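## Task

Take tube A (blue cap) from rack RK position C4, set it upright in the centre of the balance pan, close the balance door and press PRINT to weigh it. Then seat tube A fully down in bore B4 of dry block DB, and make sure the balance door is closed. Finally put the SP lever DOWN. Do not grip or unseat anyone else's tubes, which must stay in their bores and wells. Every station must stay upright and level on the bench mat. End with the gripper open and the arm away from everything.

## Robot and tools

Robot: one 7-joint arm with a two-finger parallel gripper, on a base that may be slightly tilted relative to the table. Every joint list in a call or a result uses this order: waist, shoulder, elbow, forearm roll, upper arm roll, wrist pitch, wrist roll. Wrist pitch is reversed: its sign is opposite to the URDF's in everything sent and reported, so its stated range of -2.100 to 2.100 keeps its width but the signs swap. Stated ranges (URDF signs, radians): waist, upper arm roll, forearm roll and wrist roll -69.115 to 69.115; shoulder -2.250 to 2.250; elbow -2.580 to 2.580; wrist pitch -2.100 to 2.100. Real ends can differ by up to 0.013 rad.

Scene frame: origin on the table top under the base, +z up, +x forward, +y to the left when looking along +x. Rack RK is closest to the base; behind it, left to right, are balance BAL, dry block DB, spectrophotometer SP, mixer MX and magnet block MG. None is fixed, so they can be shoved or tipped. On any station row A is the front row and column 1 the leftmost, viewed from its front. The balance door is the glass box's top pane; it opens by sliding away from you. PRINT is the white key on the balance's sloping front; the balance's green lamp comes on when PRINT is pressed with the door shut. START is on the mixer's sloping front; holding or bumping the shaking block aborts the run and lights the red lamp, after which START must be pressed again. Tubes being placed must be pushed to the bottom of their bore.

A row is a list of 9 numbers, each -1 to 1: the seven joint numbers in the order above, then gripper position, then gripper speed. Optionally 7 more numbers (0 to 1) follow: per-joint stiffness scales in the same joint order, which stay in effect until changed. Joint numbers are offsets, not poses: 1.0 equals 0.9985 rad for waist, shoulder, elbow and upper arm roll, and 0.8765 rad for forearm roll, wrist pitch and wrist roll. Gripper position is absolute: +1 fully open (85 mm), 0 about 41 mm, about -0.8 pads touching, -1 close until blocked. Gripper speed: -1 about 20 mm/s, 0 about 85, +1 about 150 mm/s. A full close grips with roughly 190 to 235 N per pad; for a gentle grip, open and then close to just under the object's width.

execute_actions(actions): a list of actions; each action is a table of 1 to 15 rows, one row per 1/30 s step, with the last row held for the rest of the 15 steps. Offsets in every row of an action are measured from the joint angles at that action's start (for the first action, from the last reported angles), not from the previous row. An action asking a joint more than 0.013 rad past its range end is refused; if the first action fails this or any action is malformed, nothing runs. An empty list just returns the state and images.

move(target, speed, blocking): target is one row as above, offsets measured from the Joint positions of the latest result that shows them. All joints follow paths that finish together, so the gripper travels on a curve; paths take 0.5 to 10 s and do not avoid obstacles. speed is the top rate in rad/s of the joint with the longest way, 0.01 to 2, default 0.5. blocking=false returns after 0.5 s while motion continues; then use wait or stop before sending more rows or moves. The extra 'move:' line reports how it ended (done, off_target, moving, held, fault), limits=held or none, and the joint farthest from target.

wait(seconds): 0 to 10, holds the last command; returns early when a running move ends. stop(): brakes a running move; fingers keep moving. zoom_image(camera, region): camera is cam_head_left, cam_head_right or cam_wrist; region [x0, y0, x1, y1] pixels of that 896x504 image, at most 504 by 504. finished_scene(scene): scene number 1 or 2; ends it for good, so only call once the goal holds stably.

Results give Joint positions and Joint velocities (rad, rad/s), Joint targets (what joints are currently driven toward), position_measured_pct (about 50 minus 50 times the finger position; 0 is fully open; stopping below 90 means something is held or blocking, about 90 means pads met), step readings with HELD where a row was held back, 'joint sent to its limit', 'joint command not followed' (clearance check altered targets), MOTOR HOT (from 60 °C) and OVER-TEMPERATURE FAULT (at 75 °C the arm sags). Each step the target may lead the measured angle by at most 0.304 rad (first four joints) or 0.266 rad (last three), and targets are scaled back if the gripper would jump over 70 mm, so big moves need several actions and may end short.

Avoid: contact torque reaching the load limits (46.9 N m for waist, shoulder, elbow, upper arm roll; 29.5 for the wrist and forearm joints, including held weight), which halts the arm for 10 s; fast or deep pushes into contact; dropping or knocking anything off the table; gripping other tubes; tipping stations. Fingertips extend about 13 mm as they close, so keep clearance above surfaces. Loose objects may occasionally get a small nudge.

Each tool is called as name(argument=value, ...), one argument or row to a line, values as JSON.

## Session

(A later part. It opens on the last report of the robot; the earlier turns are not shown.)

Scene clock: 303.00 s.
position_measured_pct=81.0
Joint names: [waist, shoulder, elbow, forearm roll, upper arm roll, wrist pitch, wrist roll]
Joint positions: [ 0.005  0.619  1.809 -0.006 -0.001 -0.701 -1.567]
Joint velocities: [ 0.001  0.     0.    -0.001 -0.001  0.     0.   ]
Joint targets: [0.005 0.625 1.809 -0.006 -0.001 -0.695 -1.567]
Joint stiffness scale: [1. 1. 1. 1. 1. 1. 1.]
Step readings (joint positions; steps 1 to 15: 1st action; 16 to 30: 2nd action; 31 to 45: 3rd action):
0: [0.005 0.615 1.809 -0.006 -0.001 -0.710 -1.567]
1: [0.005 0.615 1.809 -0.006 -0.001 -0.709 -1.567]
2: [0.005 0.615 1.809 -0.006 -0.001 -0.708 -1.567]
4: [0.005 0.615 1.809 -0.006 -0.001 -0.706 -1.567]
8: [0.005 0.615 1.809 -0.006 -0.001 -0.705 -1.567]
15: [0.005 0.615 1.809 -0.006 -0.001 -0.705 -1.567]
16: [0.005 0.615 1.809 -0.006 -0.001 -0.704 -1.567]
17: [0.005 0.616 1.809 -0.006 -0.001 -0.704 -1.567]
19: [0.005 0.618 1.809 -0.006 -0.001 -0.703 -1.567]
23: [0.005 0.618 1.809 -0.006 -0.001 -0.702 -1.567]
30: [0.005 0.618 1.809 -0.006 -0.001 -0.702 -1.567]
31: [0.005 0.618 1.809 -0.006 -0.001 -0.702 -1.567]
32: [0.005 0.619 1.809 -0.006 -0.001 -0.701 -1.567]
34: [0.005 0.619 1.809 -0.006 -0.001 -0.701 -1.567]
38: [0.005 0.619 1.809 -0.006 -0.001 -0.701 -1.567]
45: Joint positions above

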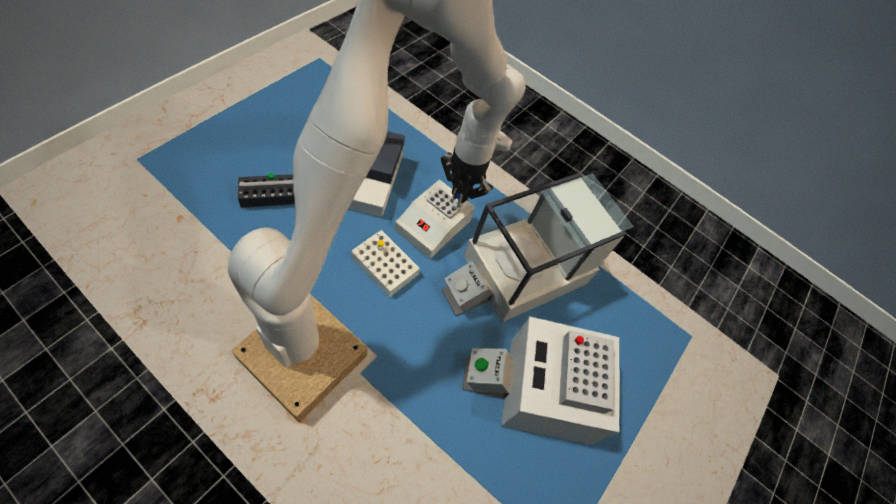

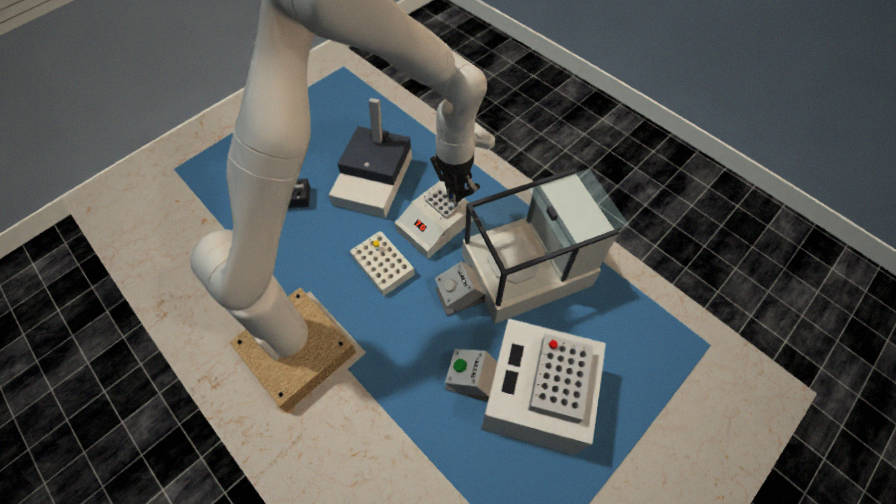

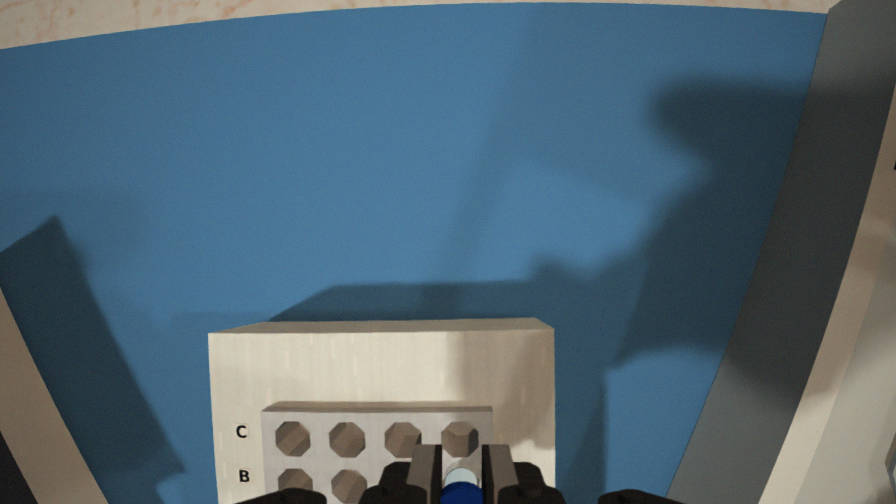

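execute_actions(
  actions=[
    [[0,0.008,0,0,0,-0.012,0,-0.68,0]],
    [[0,0.008,0,0,0,-0.012,0,-0.68,0]],
    [[0,0.008,0,0,0,-0.012,0,-0.68,0]],
  ],
)

zoom_image(
  camera="cam_wrist",
  region=[340,354,580,504],
)

Scene clock: 308.13 s.
position_measured_pct=81.0
Joint names: [waist, shoulder, elbow, forearm roll, upper arm roll, wrist pitch, wrist roll]
Joint positions: [ 0.005  0.619  1.809 -0.006 -0.001 -0.707 -1.567]
Joint velocities: [ 0.    -0.     0.     0.    -0.001  0.     0.   ]
Joint targets: [0.005 0.627 1.809 -0.006 -0.001 -0.716 -1.567]
Joint stiffness scale: [1. 1. 1. 1. 1. 1. 1.]
Step readings (joint positions; steps 1 to 15: 1st action; 16 to 30: 2nd action; 31 to 45: 3rd action):
0: [0.005 0.619 1.809 -0.006 -0.001 -0.701 -1.567]
1: [0.005 0.619 1.809 -0.006 -0.001 -0.701 -1.567]
2: [0.005 0.619 1.809 -0.006 -0.001 -0.703 -1.567]
4: [0.005 0.619 1.809 -0.006 -0.001 -0.704 -1.567]
8: [0.005 0.619 1.809 -0.006 -0.001 -0.704 -1.567]
15: [0.005 0.619 1.809 -0.006 -0.001 -0.704 -1.567]
16: [0.005 0.619 1.809 -0.006 -0.001 -0.704 -1.567]
17: [0.005 0.619 1.809 -0.006 -0.001 -0.705 -1.567]
19: [0.005 0.619 1.809 -0.006 -0.001 -0.705 -1.567]
23: [0.005 0.619 1.809 -0.006 -0.001 -0.705 -1.567]
30: [0.005 0.619 1.809 -0.006 -0.001 -0.705 -1.567]
31: [0.005 0.619 1.809 -0.006 -0.001 -0.705 -1.567]
32: [0.005 0.619 1.809 -0.006 -0.001 -0.706 -1.567]
34: [0.005 0.619 1.809 -0.006 -0.001 -0.707 -1.567]
38: [0.005 0.619 1.809 -0.006 -0.001 -0.707 -1.567]
45: Joint positions above

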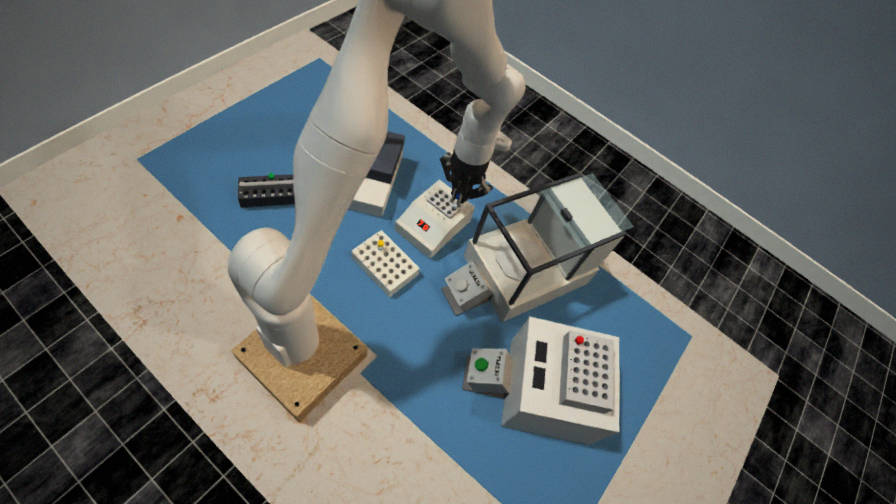

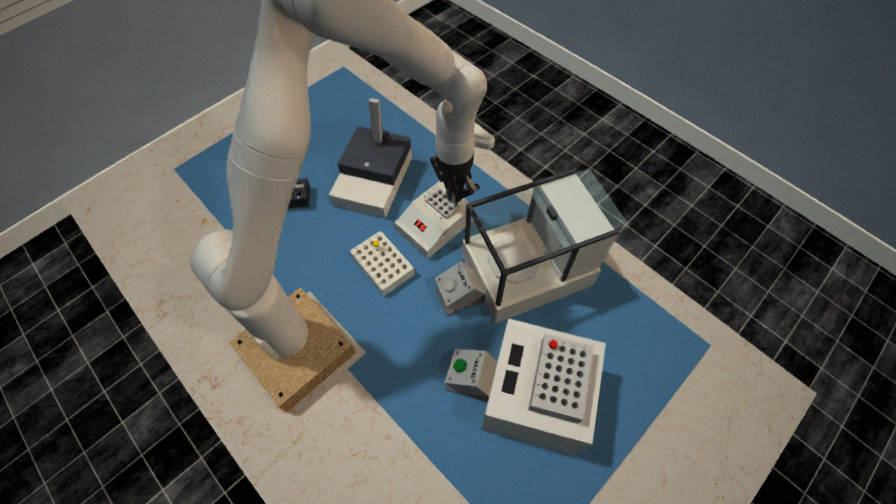

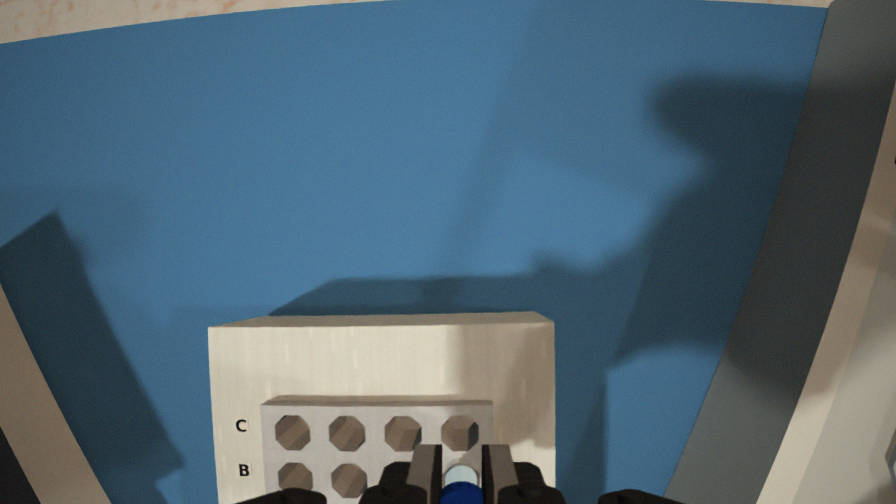

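Region (340, 354, 580, 504) of cam_wrist's 896x504 image, scaled by 2.100; it fills the top 315 rows of this view, and the rest is white.

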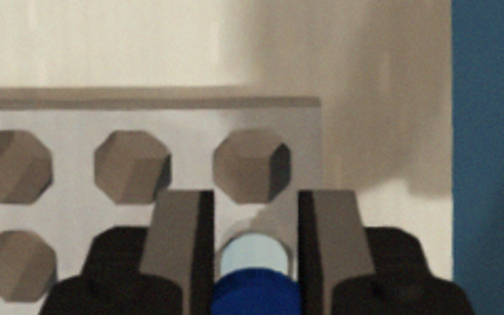

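execute_actions(
  actions=[
    [[0,0.008,0,0,0,-0.014,0,-0.68,0]],
    [[0,0.008,0,0,0,-0.014,0,-0.68,0]],
    [[0,0.008,0,0,0,-0.014,0,-0.68,0]],
    [[0,0.003,0,0,0,-0.011,0,-0.68,0]],
    [[0,0.006,0,0,0,0,0,-0.68,0]],
  ],
)

zoom_image(
  camera="cam_wrist",
  region=[340,354,580,504],
)

Scene clock: 314.03 s.
position_measured_pct=81.0
Joint names: [waist, shoulder, elbow, forearm roll, upper arm roll, wrist pitch, wrist roll]
Joint positions: [ 0.005  0.631  1.808 -0.006 -0.001 -0.712 -1.567]
Joint velocities: [ 0.001 -0.002 -0.     0.    -0.     0.     0.001]
Joint targets: [0.005 0.636 1.808 -0.006 -0.001 -0.713 -1.567]
Joint stiffness scale: [1. 1. 1. 1. 1. 1. 1.]
Step readings (joint positions; steps 1 to 15: 1st action; 16 to 30: 2nd action; 31 to 45: 3rd action; 46 to 60: 4th action; 61 to 75: 5th action):
0: [0.005 0.619 1.809 -0.006 -0.001 -0.707 -1.567]
1: [0.005 0.619 1.809 -0.006 -0.001 -0.707 -1.567]
2: [0.005 0.619 1.809 -0.006 -0.001 -0.709 -1.567]
4: [0.005 0.621 1.809 -0.006 -0.001 -0.711 -1.567]
8: [0.005 0.623 1.809 -0.006 -0.001 -0.712 -1.567]
15: [0.005 0.623 1.809 -0.006 -0.001 -0.712 -1.567]
16: [0.005 0.624 1.809 -0.006 -0.001 -0.713 -1.567]
17: [0.005 0.625 1.809 -0.006 -0.001 -0.713 -1.567]
19: [0.005 0.626 1.809 -0.006 -0.001 -0.713 -1.567]
23: [0.005 0.627 1.809 -0.006 -0.001 -0.713 -1.567]
30: [0.005 0.627 1.809 -0.006 -0.001 -0.713 -1.567]
31: [0.005 0.627 1.809 -0.006 -0.001 -0.713 -1.567]
32: [0.005 0.628 1.809 -0.006 -0.001 -0.713 -1.567]
34: [0.005 0.629 1.809 -0.006 -0.001 -0.713 -1.567]
38: [0.005 0.630 1.809 -0.006 -0.001 -0.713 -1.567]
45: [0.005 0.630 1.809 -0.006 -0.001 -0.713 -1.567]
46: [0.005 0.630 1.808 -0.006 -0.001 -0.713 -1.567]
47: [0.005 0.630 1.808 -0.006 -0.001 -0.713 -1.567]
49: [0.005 0.630 1.808 -0.006 -0.001 -0.713 -1.567]
53: [0.005 0.630 1.808 -0.006 -0.001 -0.713 -1.567]
60: [0.005 0.630 1.808 -0.006 -0.001 -0.713 -1.567]
61: [0.005 0.630 1.808 -0.006 -0.001 -0.713 -1.567]
62: [0.005 0.630 1.808 -0.006 -0.001 -0.712 -1.567]
64: [0.005 0.631 1.808 -0.006 -0.001 -0.712 -1.567]
68: [0.005 0.631 1.808 -0.006 -0.001 -0.712 -1.567]
75: Joint positions above

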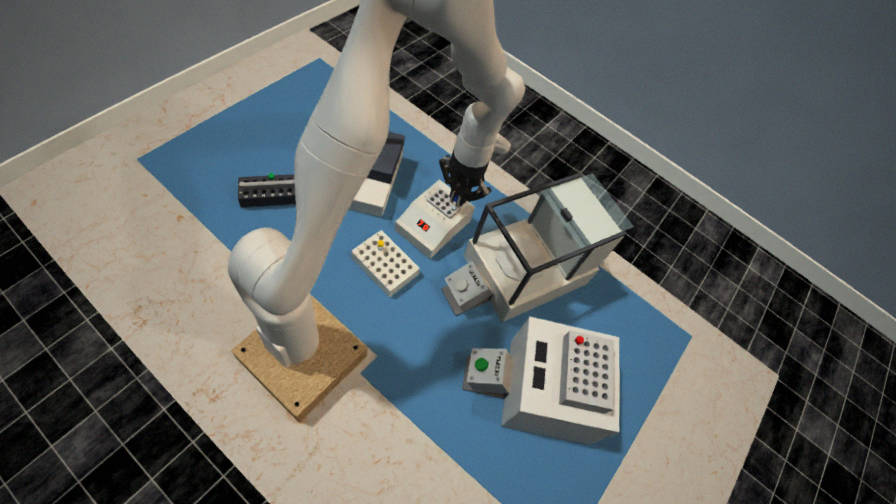

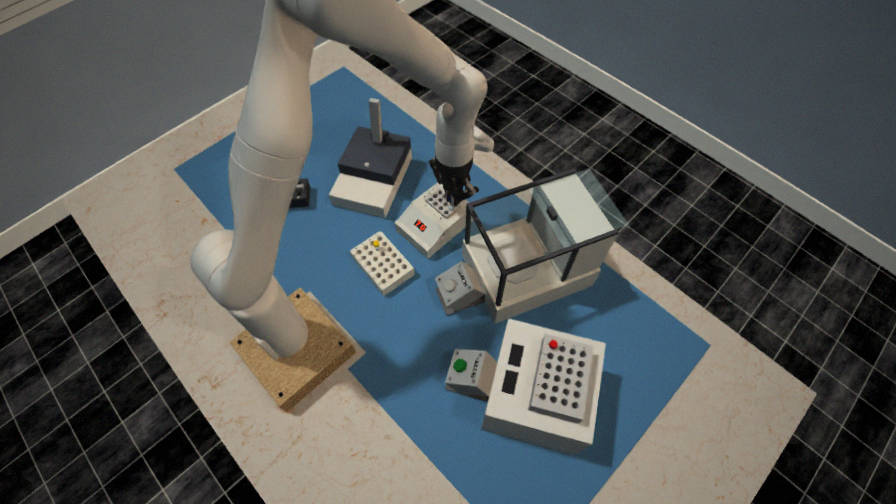

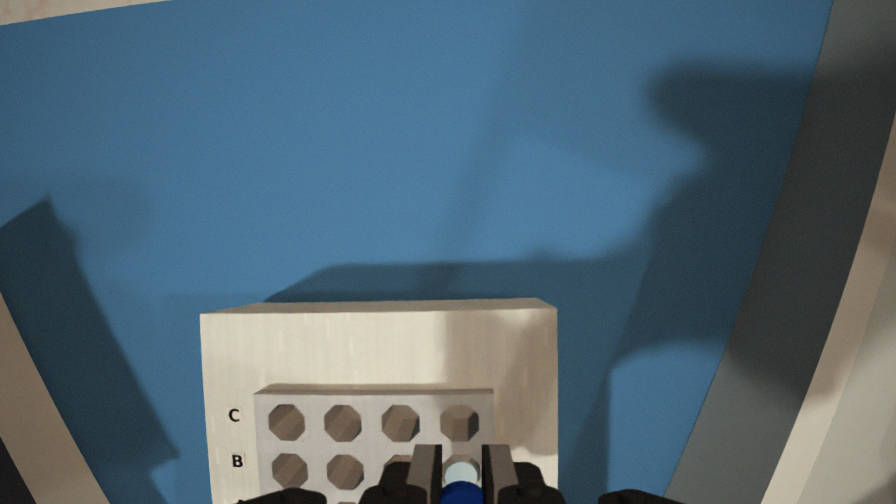

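Region (340, 354, 580, 504) of cam_wrist's 896x504 image, scaled by 2.100; it fills the top 315 rows of this view, and the rest is white.

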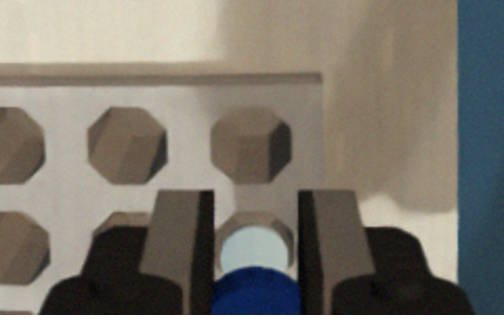

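execute_actions(
  actions=[
    [[0,0.011,0,0,0,0.01,0,-0.68,0]],
    [[0,0.011,0,0,0,0.011,0,-0.68,0]],
    [[0,0.011,0,0,0,0.011,0,-0.68,0]],
    [[0,0.011,0,0,0,0.011,0,-0.68,0]],
    [[0,0.011,0,0,0,0.011,0,-0.68,0]],
  ],
)

Scene clock: 320.70 s.
position_measured_pct=81.0
Joint names: [waist, shoulder, elbow, forearm roll, upper arm roll, wrist pitch, wrist roll]
Joint positions: [ 0.005  0.665  1.808 -0.006 -0.001 -0.685 -1.567]
Joint velocities: [ 0.001  0.002  0.001 -0.    -0.001  0.001  0.   ]
Joint targets: [0.005 0.671 1.808 -0.006 -0.001 -0.678 -1.567]
Joint stiffness scale: [1. 1. 1. 1. 1. 1. 1.]
Step readings (joint positions; steps 1 to 15: 1st action; 16 to 30: 2nd action; 31 to 45: 3rd action; 46 to 60: 4th action; 61 to 75: 5th action):
0: [0.005 0.631 1.808 -0.006 -0.001 -0.712 -1.567]
1: [0.005 0.632 1.808 -0.006 -0.001 -0.710 -1.567]
2: [0.005 0.634 1.808 -0.006 -0.001 -0.707 -1.567]
4: [0.005 0.636 1.808 -0.006 -0.001 -0.706 -1.567]
8: [0.005 0.638 1.808 -0.006 -0.001 -0.704 -1.567]
15: [0.005 0.639 1.808 -0.006 -0.001 -0.704 -1.567]
16: [0.005 0.640 1.808 -0.006 -0.001 -0.703 -1.567]
17: [0.005 0.641 1.808 -0.006 -0.001 -0.700 -1.567]
19: [0.005 0.644 1.808 -0.006 -0.001 -0.698 -1.567]
23: [0.005 0.646 1.808 -0.006 -0.001 -0.697 -1.567]
30: [0.005 0.647 1.808 -0.006 -0.001 -0.697 -1.567]
31: [0.005 0.648 1.808 -0.006 -0.001 -0.696 -1.567]
32: [0.005 0.649 1.808 -0.006 -0.001 -0.694 -1.567]
34: [0.005 0.652 1.808 -0.006 -0.001 -0.693 -1.567]
38: [0.005 0.654 1.808 -0.006 -0.001 -0.692 -1.567]
45: [0.005 0.654 1.808 -0.006 -0.001 -0.691 -1.567]
46: [0.005 0.655 1.808 -0.006 -0.001 -0.691 -1.567]
47: [0.005 0.656 1.808 -0.006 -0.001 -0.689 -1.567]
49: [0.005 0.658 1.808 -0.006 -0.001 -0.688 -1.567]
53: [0.005 0.660 1.808 -0.006 -0.001 -0.688 -1.567]
60: [0.005 0.660 1.808 -0.006 -0.001 -0.688 -1.567]
61: [0.005 0.660 1.808 -0.006 -0.001 -0.687 -1.567]
62: [0.005 0.662 1.808 -0.006 -0.001 -0.686 -1.567]
64: [0.005 0.663 1.808 -0.006 -0.001 -0.685 -1.567]
68: [0.005 0.664 1.808 -0.006 -0.001 -0.685 -1.567]
75: Joint positions above

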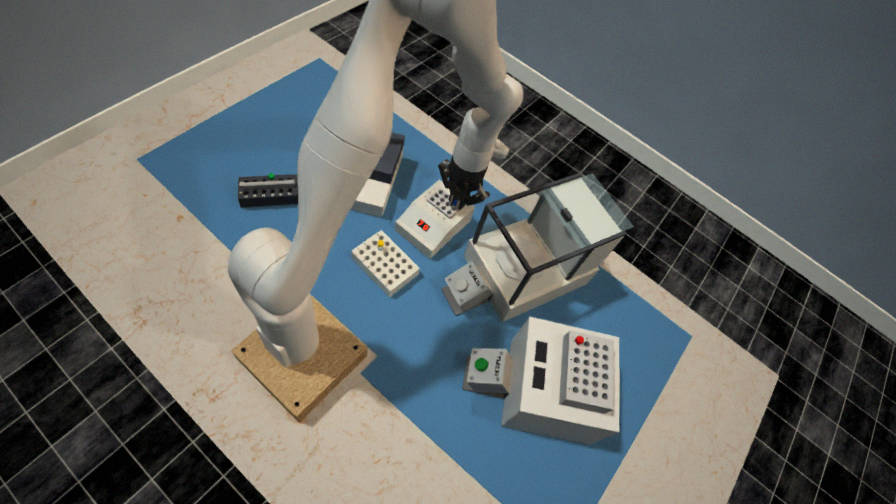

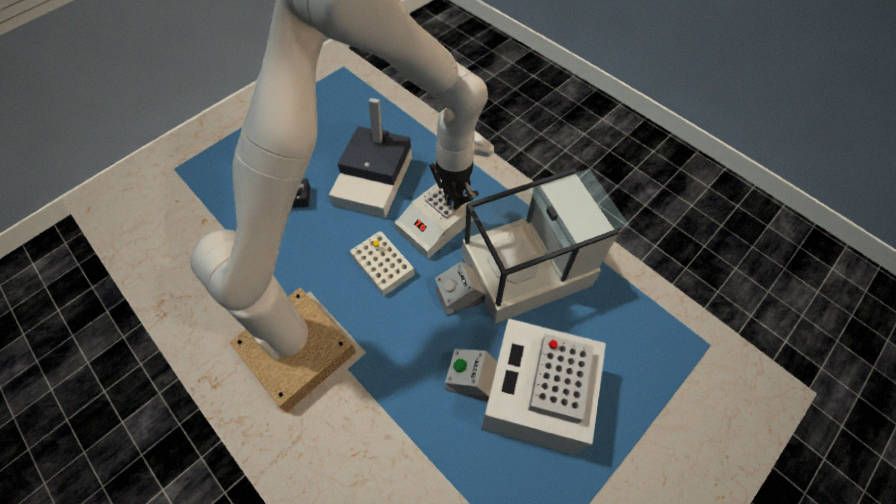

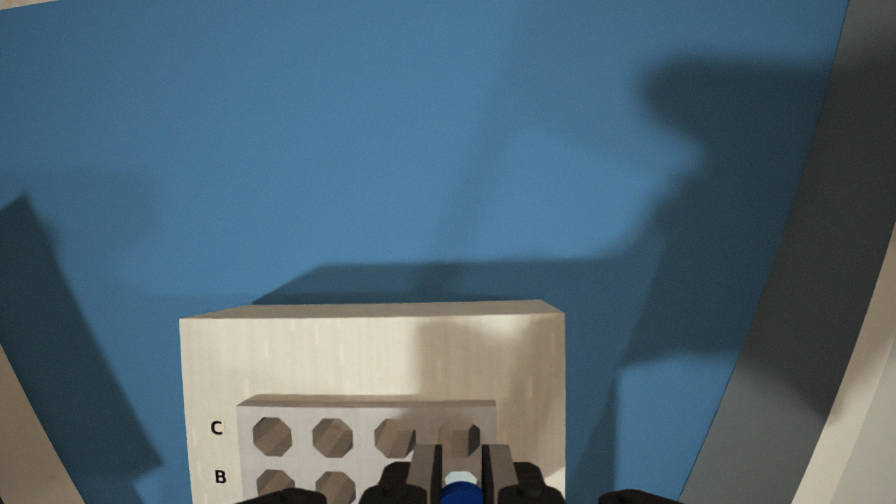

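execute_actions(
  actions=[
    [[0,0.013,0,0,0,0.006,0,-0.68,0]],
    [[0,0.013,0,0,0,0.008,0,-0.68,0]],
    [[0,0.013,0,0,0,0.008,0,-0.68,0]],
    [[0,0.014,0,0,0,0.006,0,-0.68,0]],
    [[0,0.015,0,0,0,0.004,0,-0.68,0]],
  ],
)

Scene clock: 326.73 s.
position_measured_pct=81.0
Joint names: [waist, shoulder, elbow, forearm roll, upper arm roll, wrist pitch, wrist roll]
Joint positions: [ 0.005  0.68   1.808 -0.006 -0.001 -0.677 -1.567]
Joint velocities: [ 0.001  0.    -0.001 -0.    -0.    -0.001 -0.   ]
Joint targets: [0.005 0.695 1.808 -0.006 -0.001 -0.673 -1.567]
Joint stiffness scale: [1. 1. 1. 1. 1. 1. 1.]
Step readings (joint positions; steps 1 to 15: 1st action; 16 to 30: 2nd action; 31 to 45: 3rd action; 46 to 60: 4th action; 61 to 75: 5th action):
0: [0.005 0.665 1.808 -0.006 -0.001 -0.685 -1.567]
1: [0.005 0.665 1.808 -0.006 -0.001 -0.685 -1.567]
2: [0.005 0.667 1.808 -0.006 -0.001 -0.684 -1.567]
4: [0.005 0.669 1.808 -0.006 -0.001 -0.683 -1.567]
8: [0.005 0.670 1.808 -0.006 -0.001 -0.683 -1.567]
15: [0.005 0.671 1.808 -0.006 -0.001 -0.682 -1.567]
16: [0.005 0.671 1.808 -0.006 -0.001 -0.682 -1.567]
17: [0.005 0.673 1.808 -0.006 -0.001 -0.681 -1.567]
19: [0.005 0.675 1.808 -0.006 -0.001 -0.680 -1.567]
23: [0.005 0.676 1.808 -0.006 -0.001 -0.679 -1.567]
30: [0.005 0.677 1.808 -0.006 -0.001 -0.679 -1.567]
31: [0.005 0.678 1.808 -0.006 -0.001 -0.678 -1.567]
32: [0.005 0.679 1.808 -0.006 -0.001 -0.677 -1.567]
34: [0.005 0.680 1.808 -0.006 -0.001 -0.677 -1.567]
38: [0.005 0.680 1.808 -0.006 -0.001 -0.677 -1.567]
45: [0.005 0.680 1.808 -0.006 -0.001 -0.677 -1.567]
46: [0.005 0.680 1.808 -0.006 -0.001 -0.677 -1.567]
47: [0.005 0.680 1.808 -0.006 -0.001 -0.677 -1.567]
49: [0.005 0.680 1.808 -0.006 -0.001 -0.677 -1.567]
53: [0.005 0.680 1.808 -0.006 -0.001 -0.677 -1.567]
60: [0.005 0.680 1.808 -0.006 -0.001 -0.677 -1.567]
61: [0.005 0.680 1.808 -0.006 -0.001 -0.677 -1.567]
62: [0.005 0.680 1.808 -0.006 -0.001 -0.677 -1.567]
64: [0.005 0.680 1.808 -0.006 -0.001 -0.677 -1.567]
68: [0.005 0.680 1.808 -0.006 -0.001 -0.677 -1.567]
75: Joint positions above

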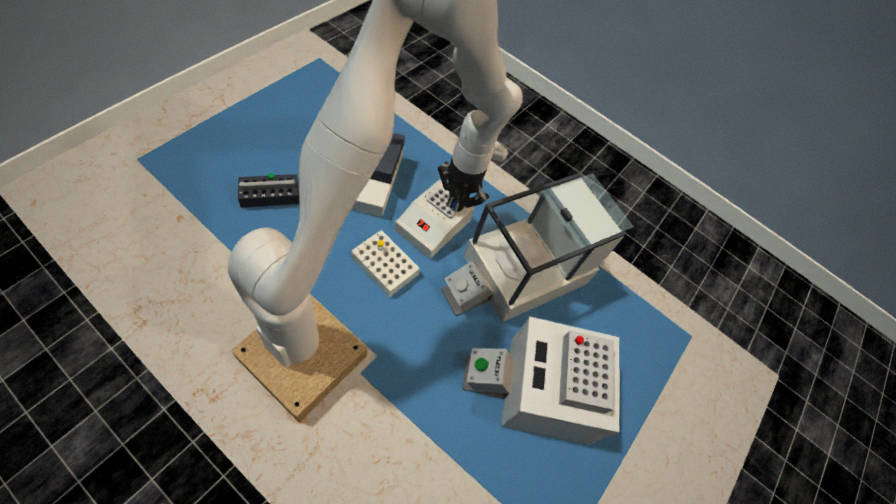

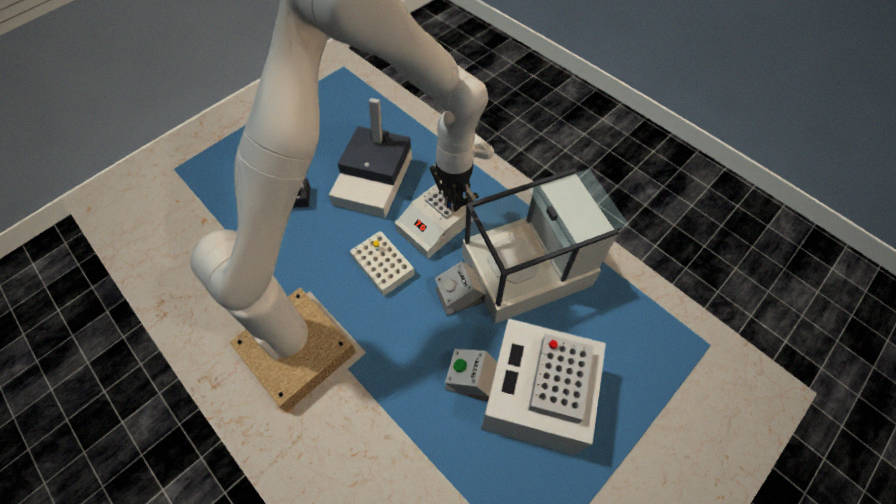

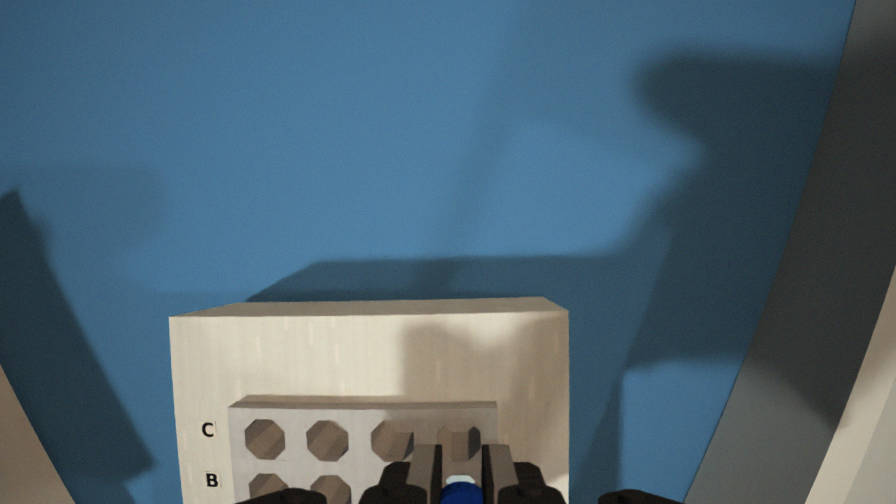

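move(
  target=[0,0,0,0,0,0,0,-0.3,-0.3],
)

move(
  target=[0,-0.16,-0.045,0,0,-0.2,0,-0.3,0],
  speed=0.2,
)

move(
  target=[0,-0.25,-0.2,0,0,-0.5,0,-0.3,0],
)

move(
  target=[0.41,0,0,0,0,0,0,0.1,0],
)

Scene clock: 331.80 s.
position_measured_pct=65.1
Joint names: [waist, shoulder, elbow, forearm roll, upper arm roll, wrist pitch, wrist roll]
Joint positions: [ 0.005  0.679  1.808 -0.006 -0.001 -0.677 -1.567]
Joint velocities: [ 0.    -0.002  0.    -0.    -0.     0.     0.   ]
Joint targets: [0.005 0.680 1.808 -0.006 -0.001 -0.677 -1.567]
Joint stiffness scale: [1. 1. 1. 1. 1. 1. 1.]
move: done; limits=none; farthest joint: the shoulder, 0.001 radians from its target (0.000 radians at the start)

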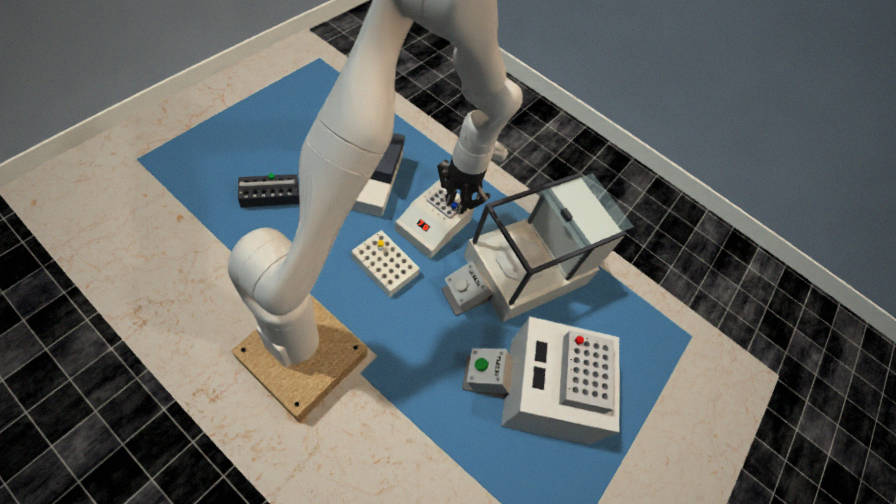

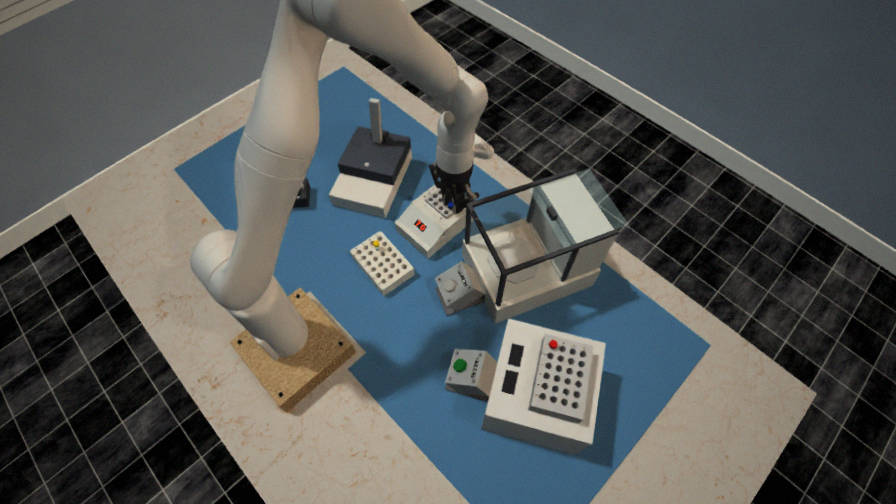

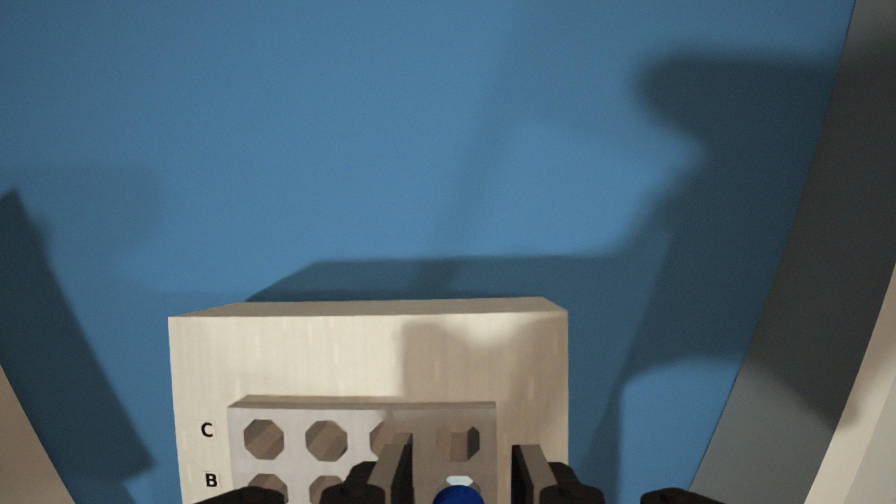

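Scene clock: 333.17 s.
position_measured_pct=65.1
Joint names: [waist, shoulder, elbow, forearm roll, upper arm roll, wrist pitch, wrist roll]
Joint positions: [ 0.005  0.521  1.768 -0.006 -0.001 -0.847 -1.567]
Joint velocities: [ 0.001 -0.002  0.    -0.001 -0.    -0.     0.001]
Joint targets: [0.005 0.519 1.763 -0.006 -0.001 -0.852 -1.567]
Joint stiffness scale: [1. 1. 1. 1. 1. 1. 1.]
move: done; limits=none; farthest joint: the elbow, 0.005 radians from its target (0.045 radians at the start)

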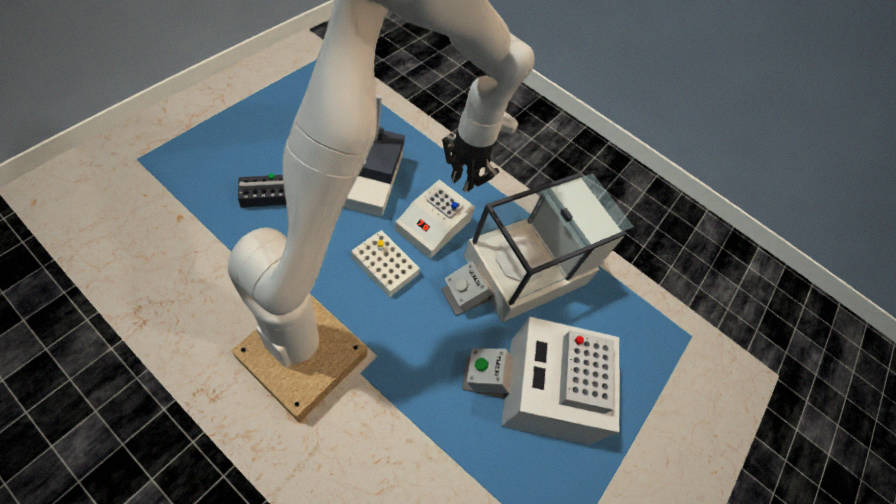

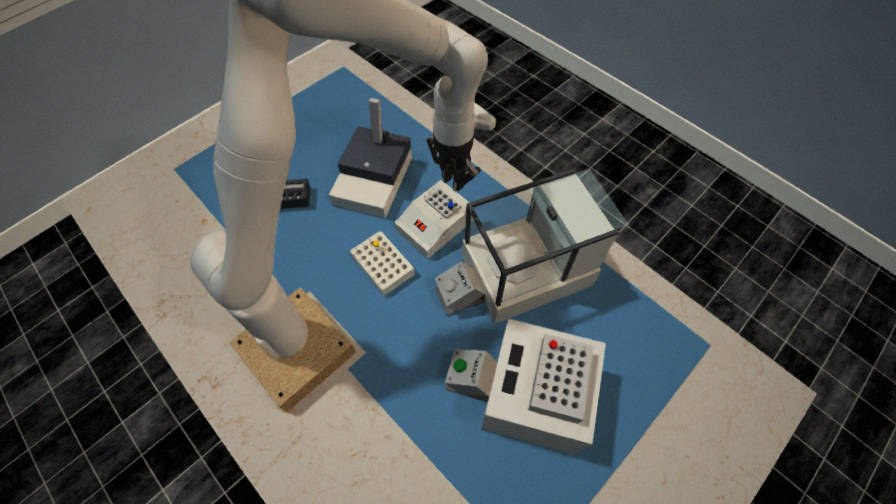

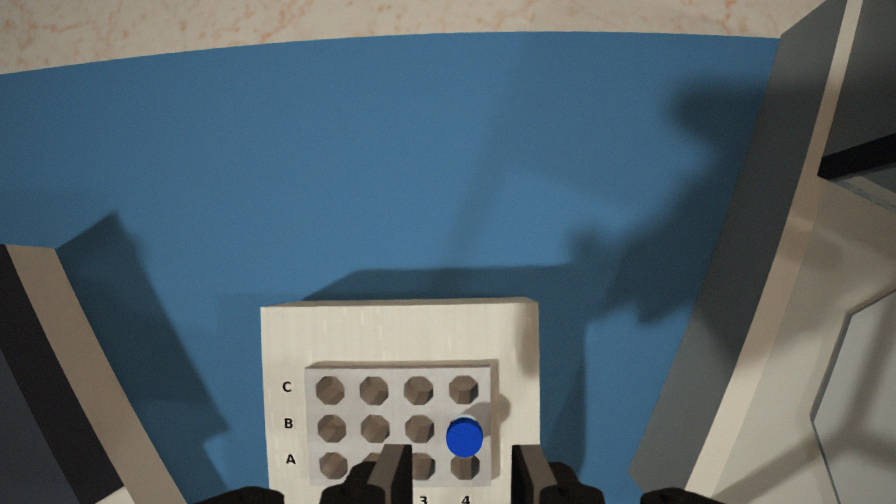

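Scene clock: 334.63 s.
position_measured_pct=65.1
Joint names: [waist, shoulder, elbow, forearm roll, upper arm roll, wrist pitch, wrist roll]
Joint positions: [ 0.005  0.274  1.573 -0.006 -0.001 -1.28  -1.567]
Joint velocities: [-0.    -0.001 -0.001 -0.    -0.    -0.001 -0.   ]
Joint targets: [0.005 0.272 1.568 -0.006 -0.001 -1.285 -1.567]
Joint stiffness scale: [1. 1. 1. 1. 1. 1. 1.]
move: done; limits=none; farthest joint: the elbow, 0.005 radians from its target (0.200 radians at the start)

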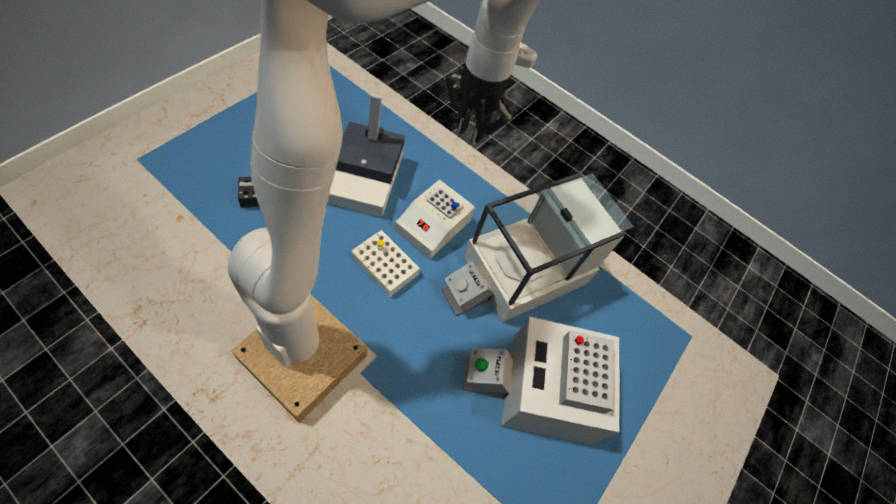

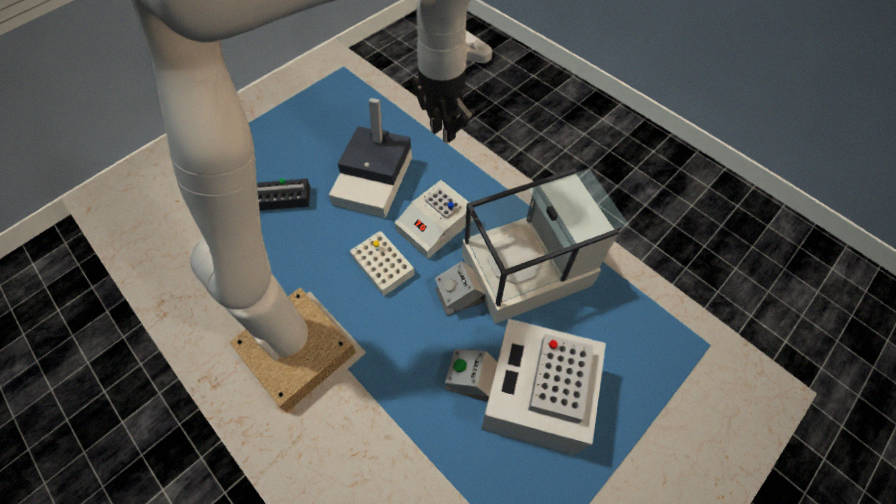

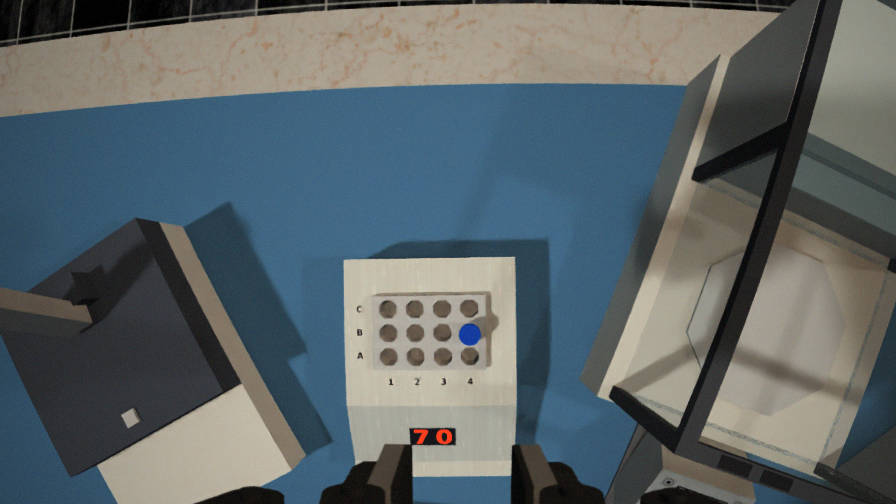

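Scene clock: 336.10 s.
position_measured_pct=45.2
Joint names: [waist, shoulder, elbow, forearm roll, upper arm roll, wrist pitch, wrist roll]
Joint positions: [ 0.412  0.274  1.573 -0.006 -0.001 -1.28  -1.567]
Joint velocities: [ 0.002 -0.001 -0.    -0.     0.    -0.    -0.001]
Joint targets: [0.414 0.274 1.573 -0.006 -0.001 -1.280 -1.567]
Joint stiffness scale: [1. 1. 1. 1. 1. 1. 1.]
move: done; limits=none; farthest joint: the waist, 0.003 radians from its target (0.409 radians at the start)

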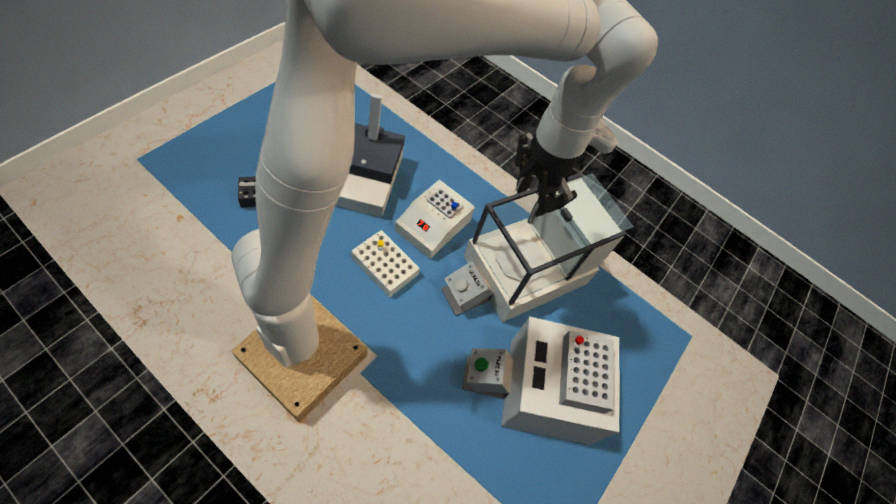

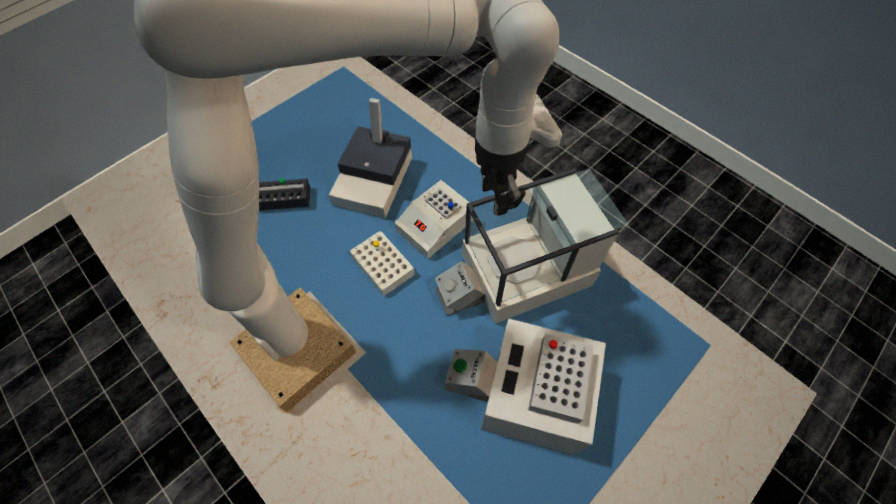

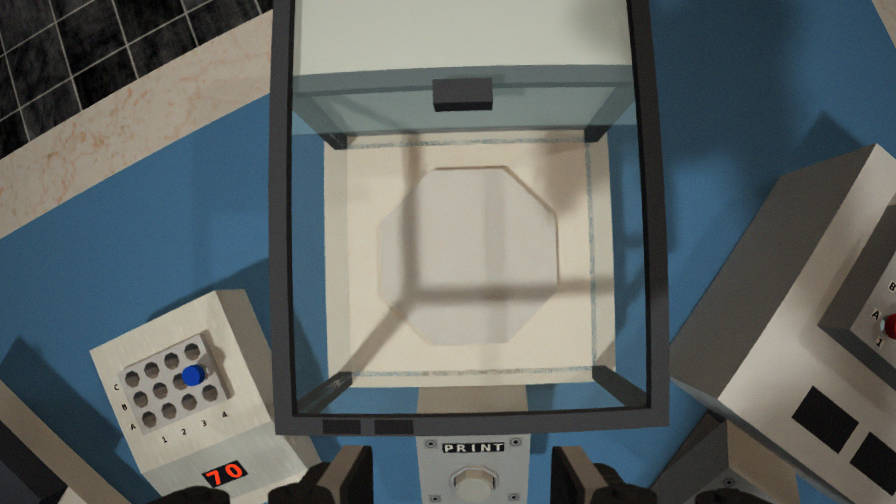

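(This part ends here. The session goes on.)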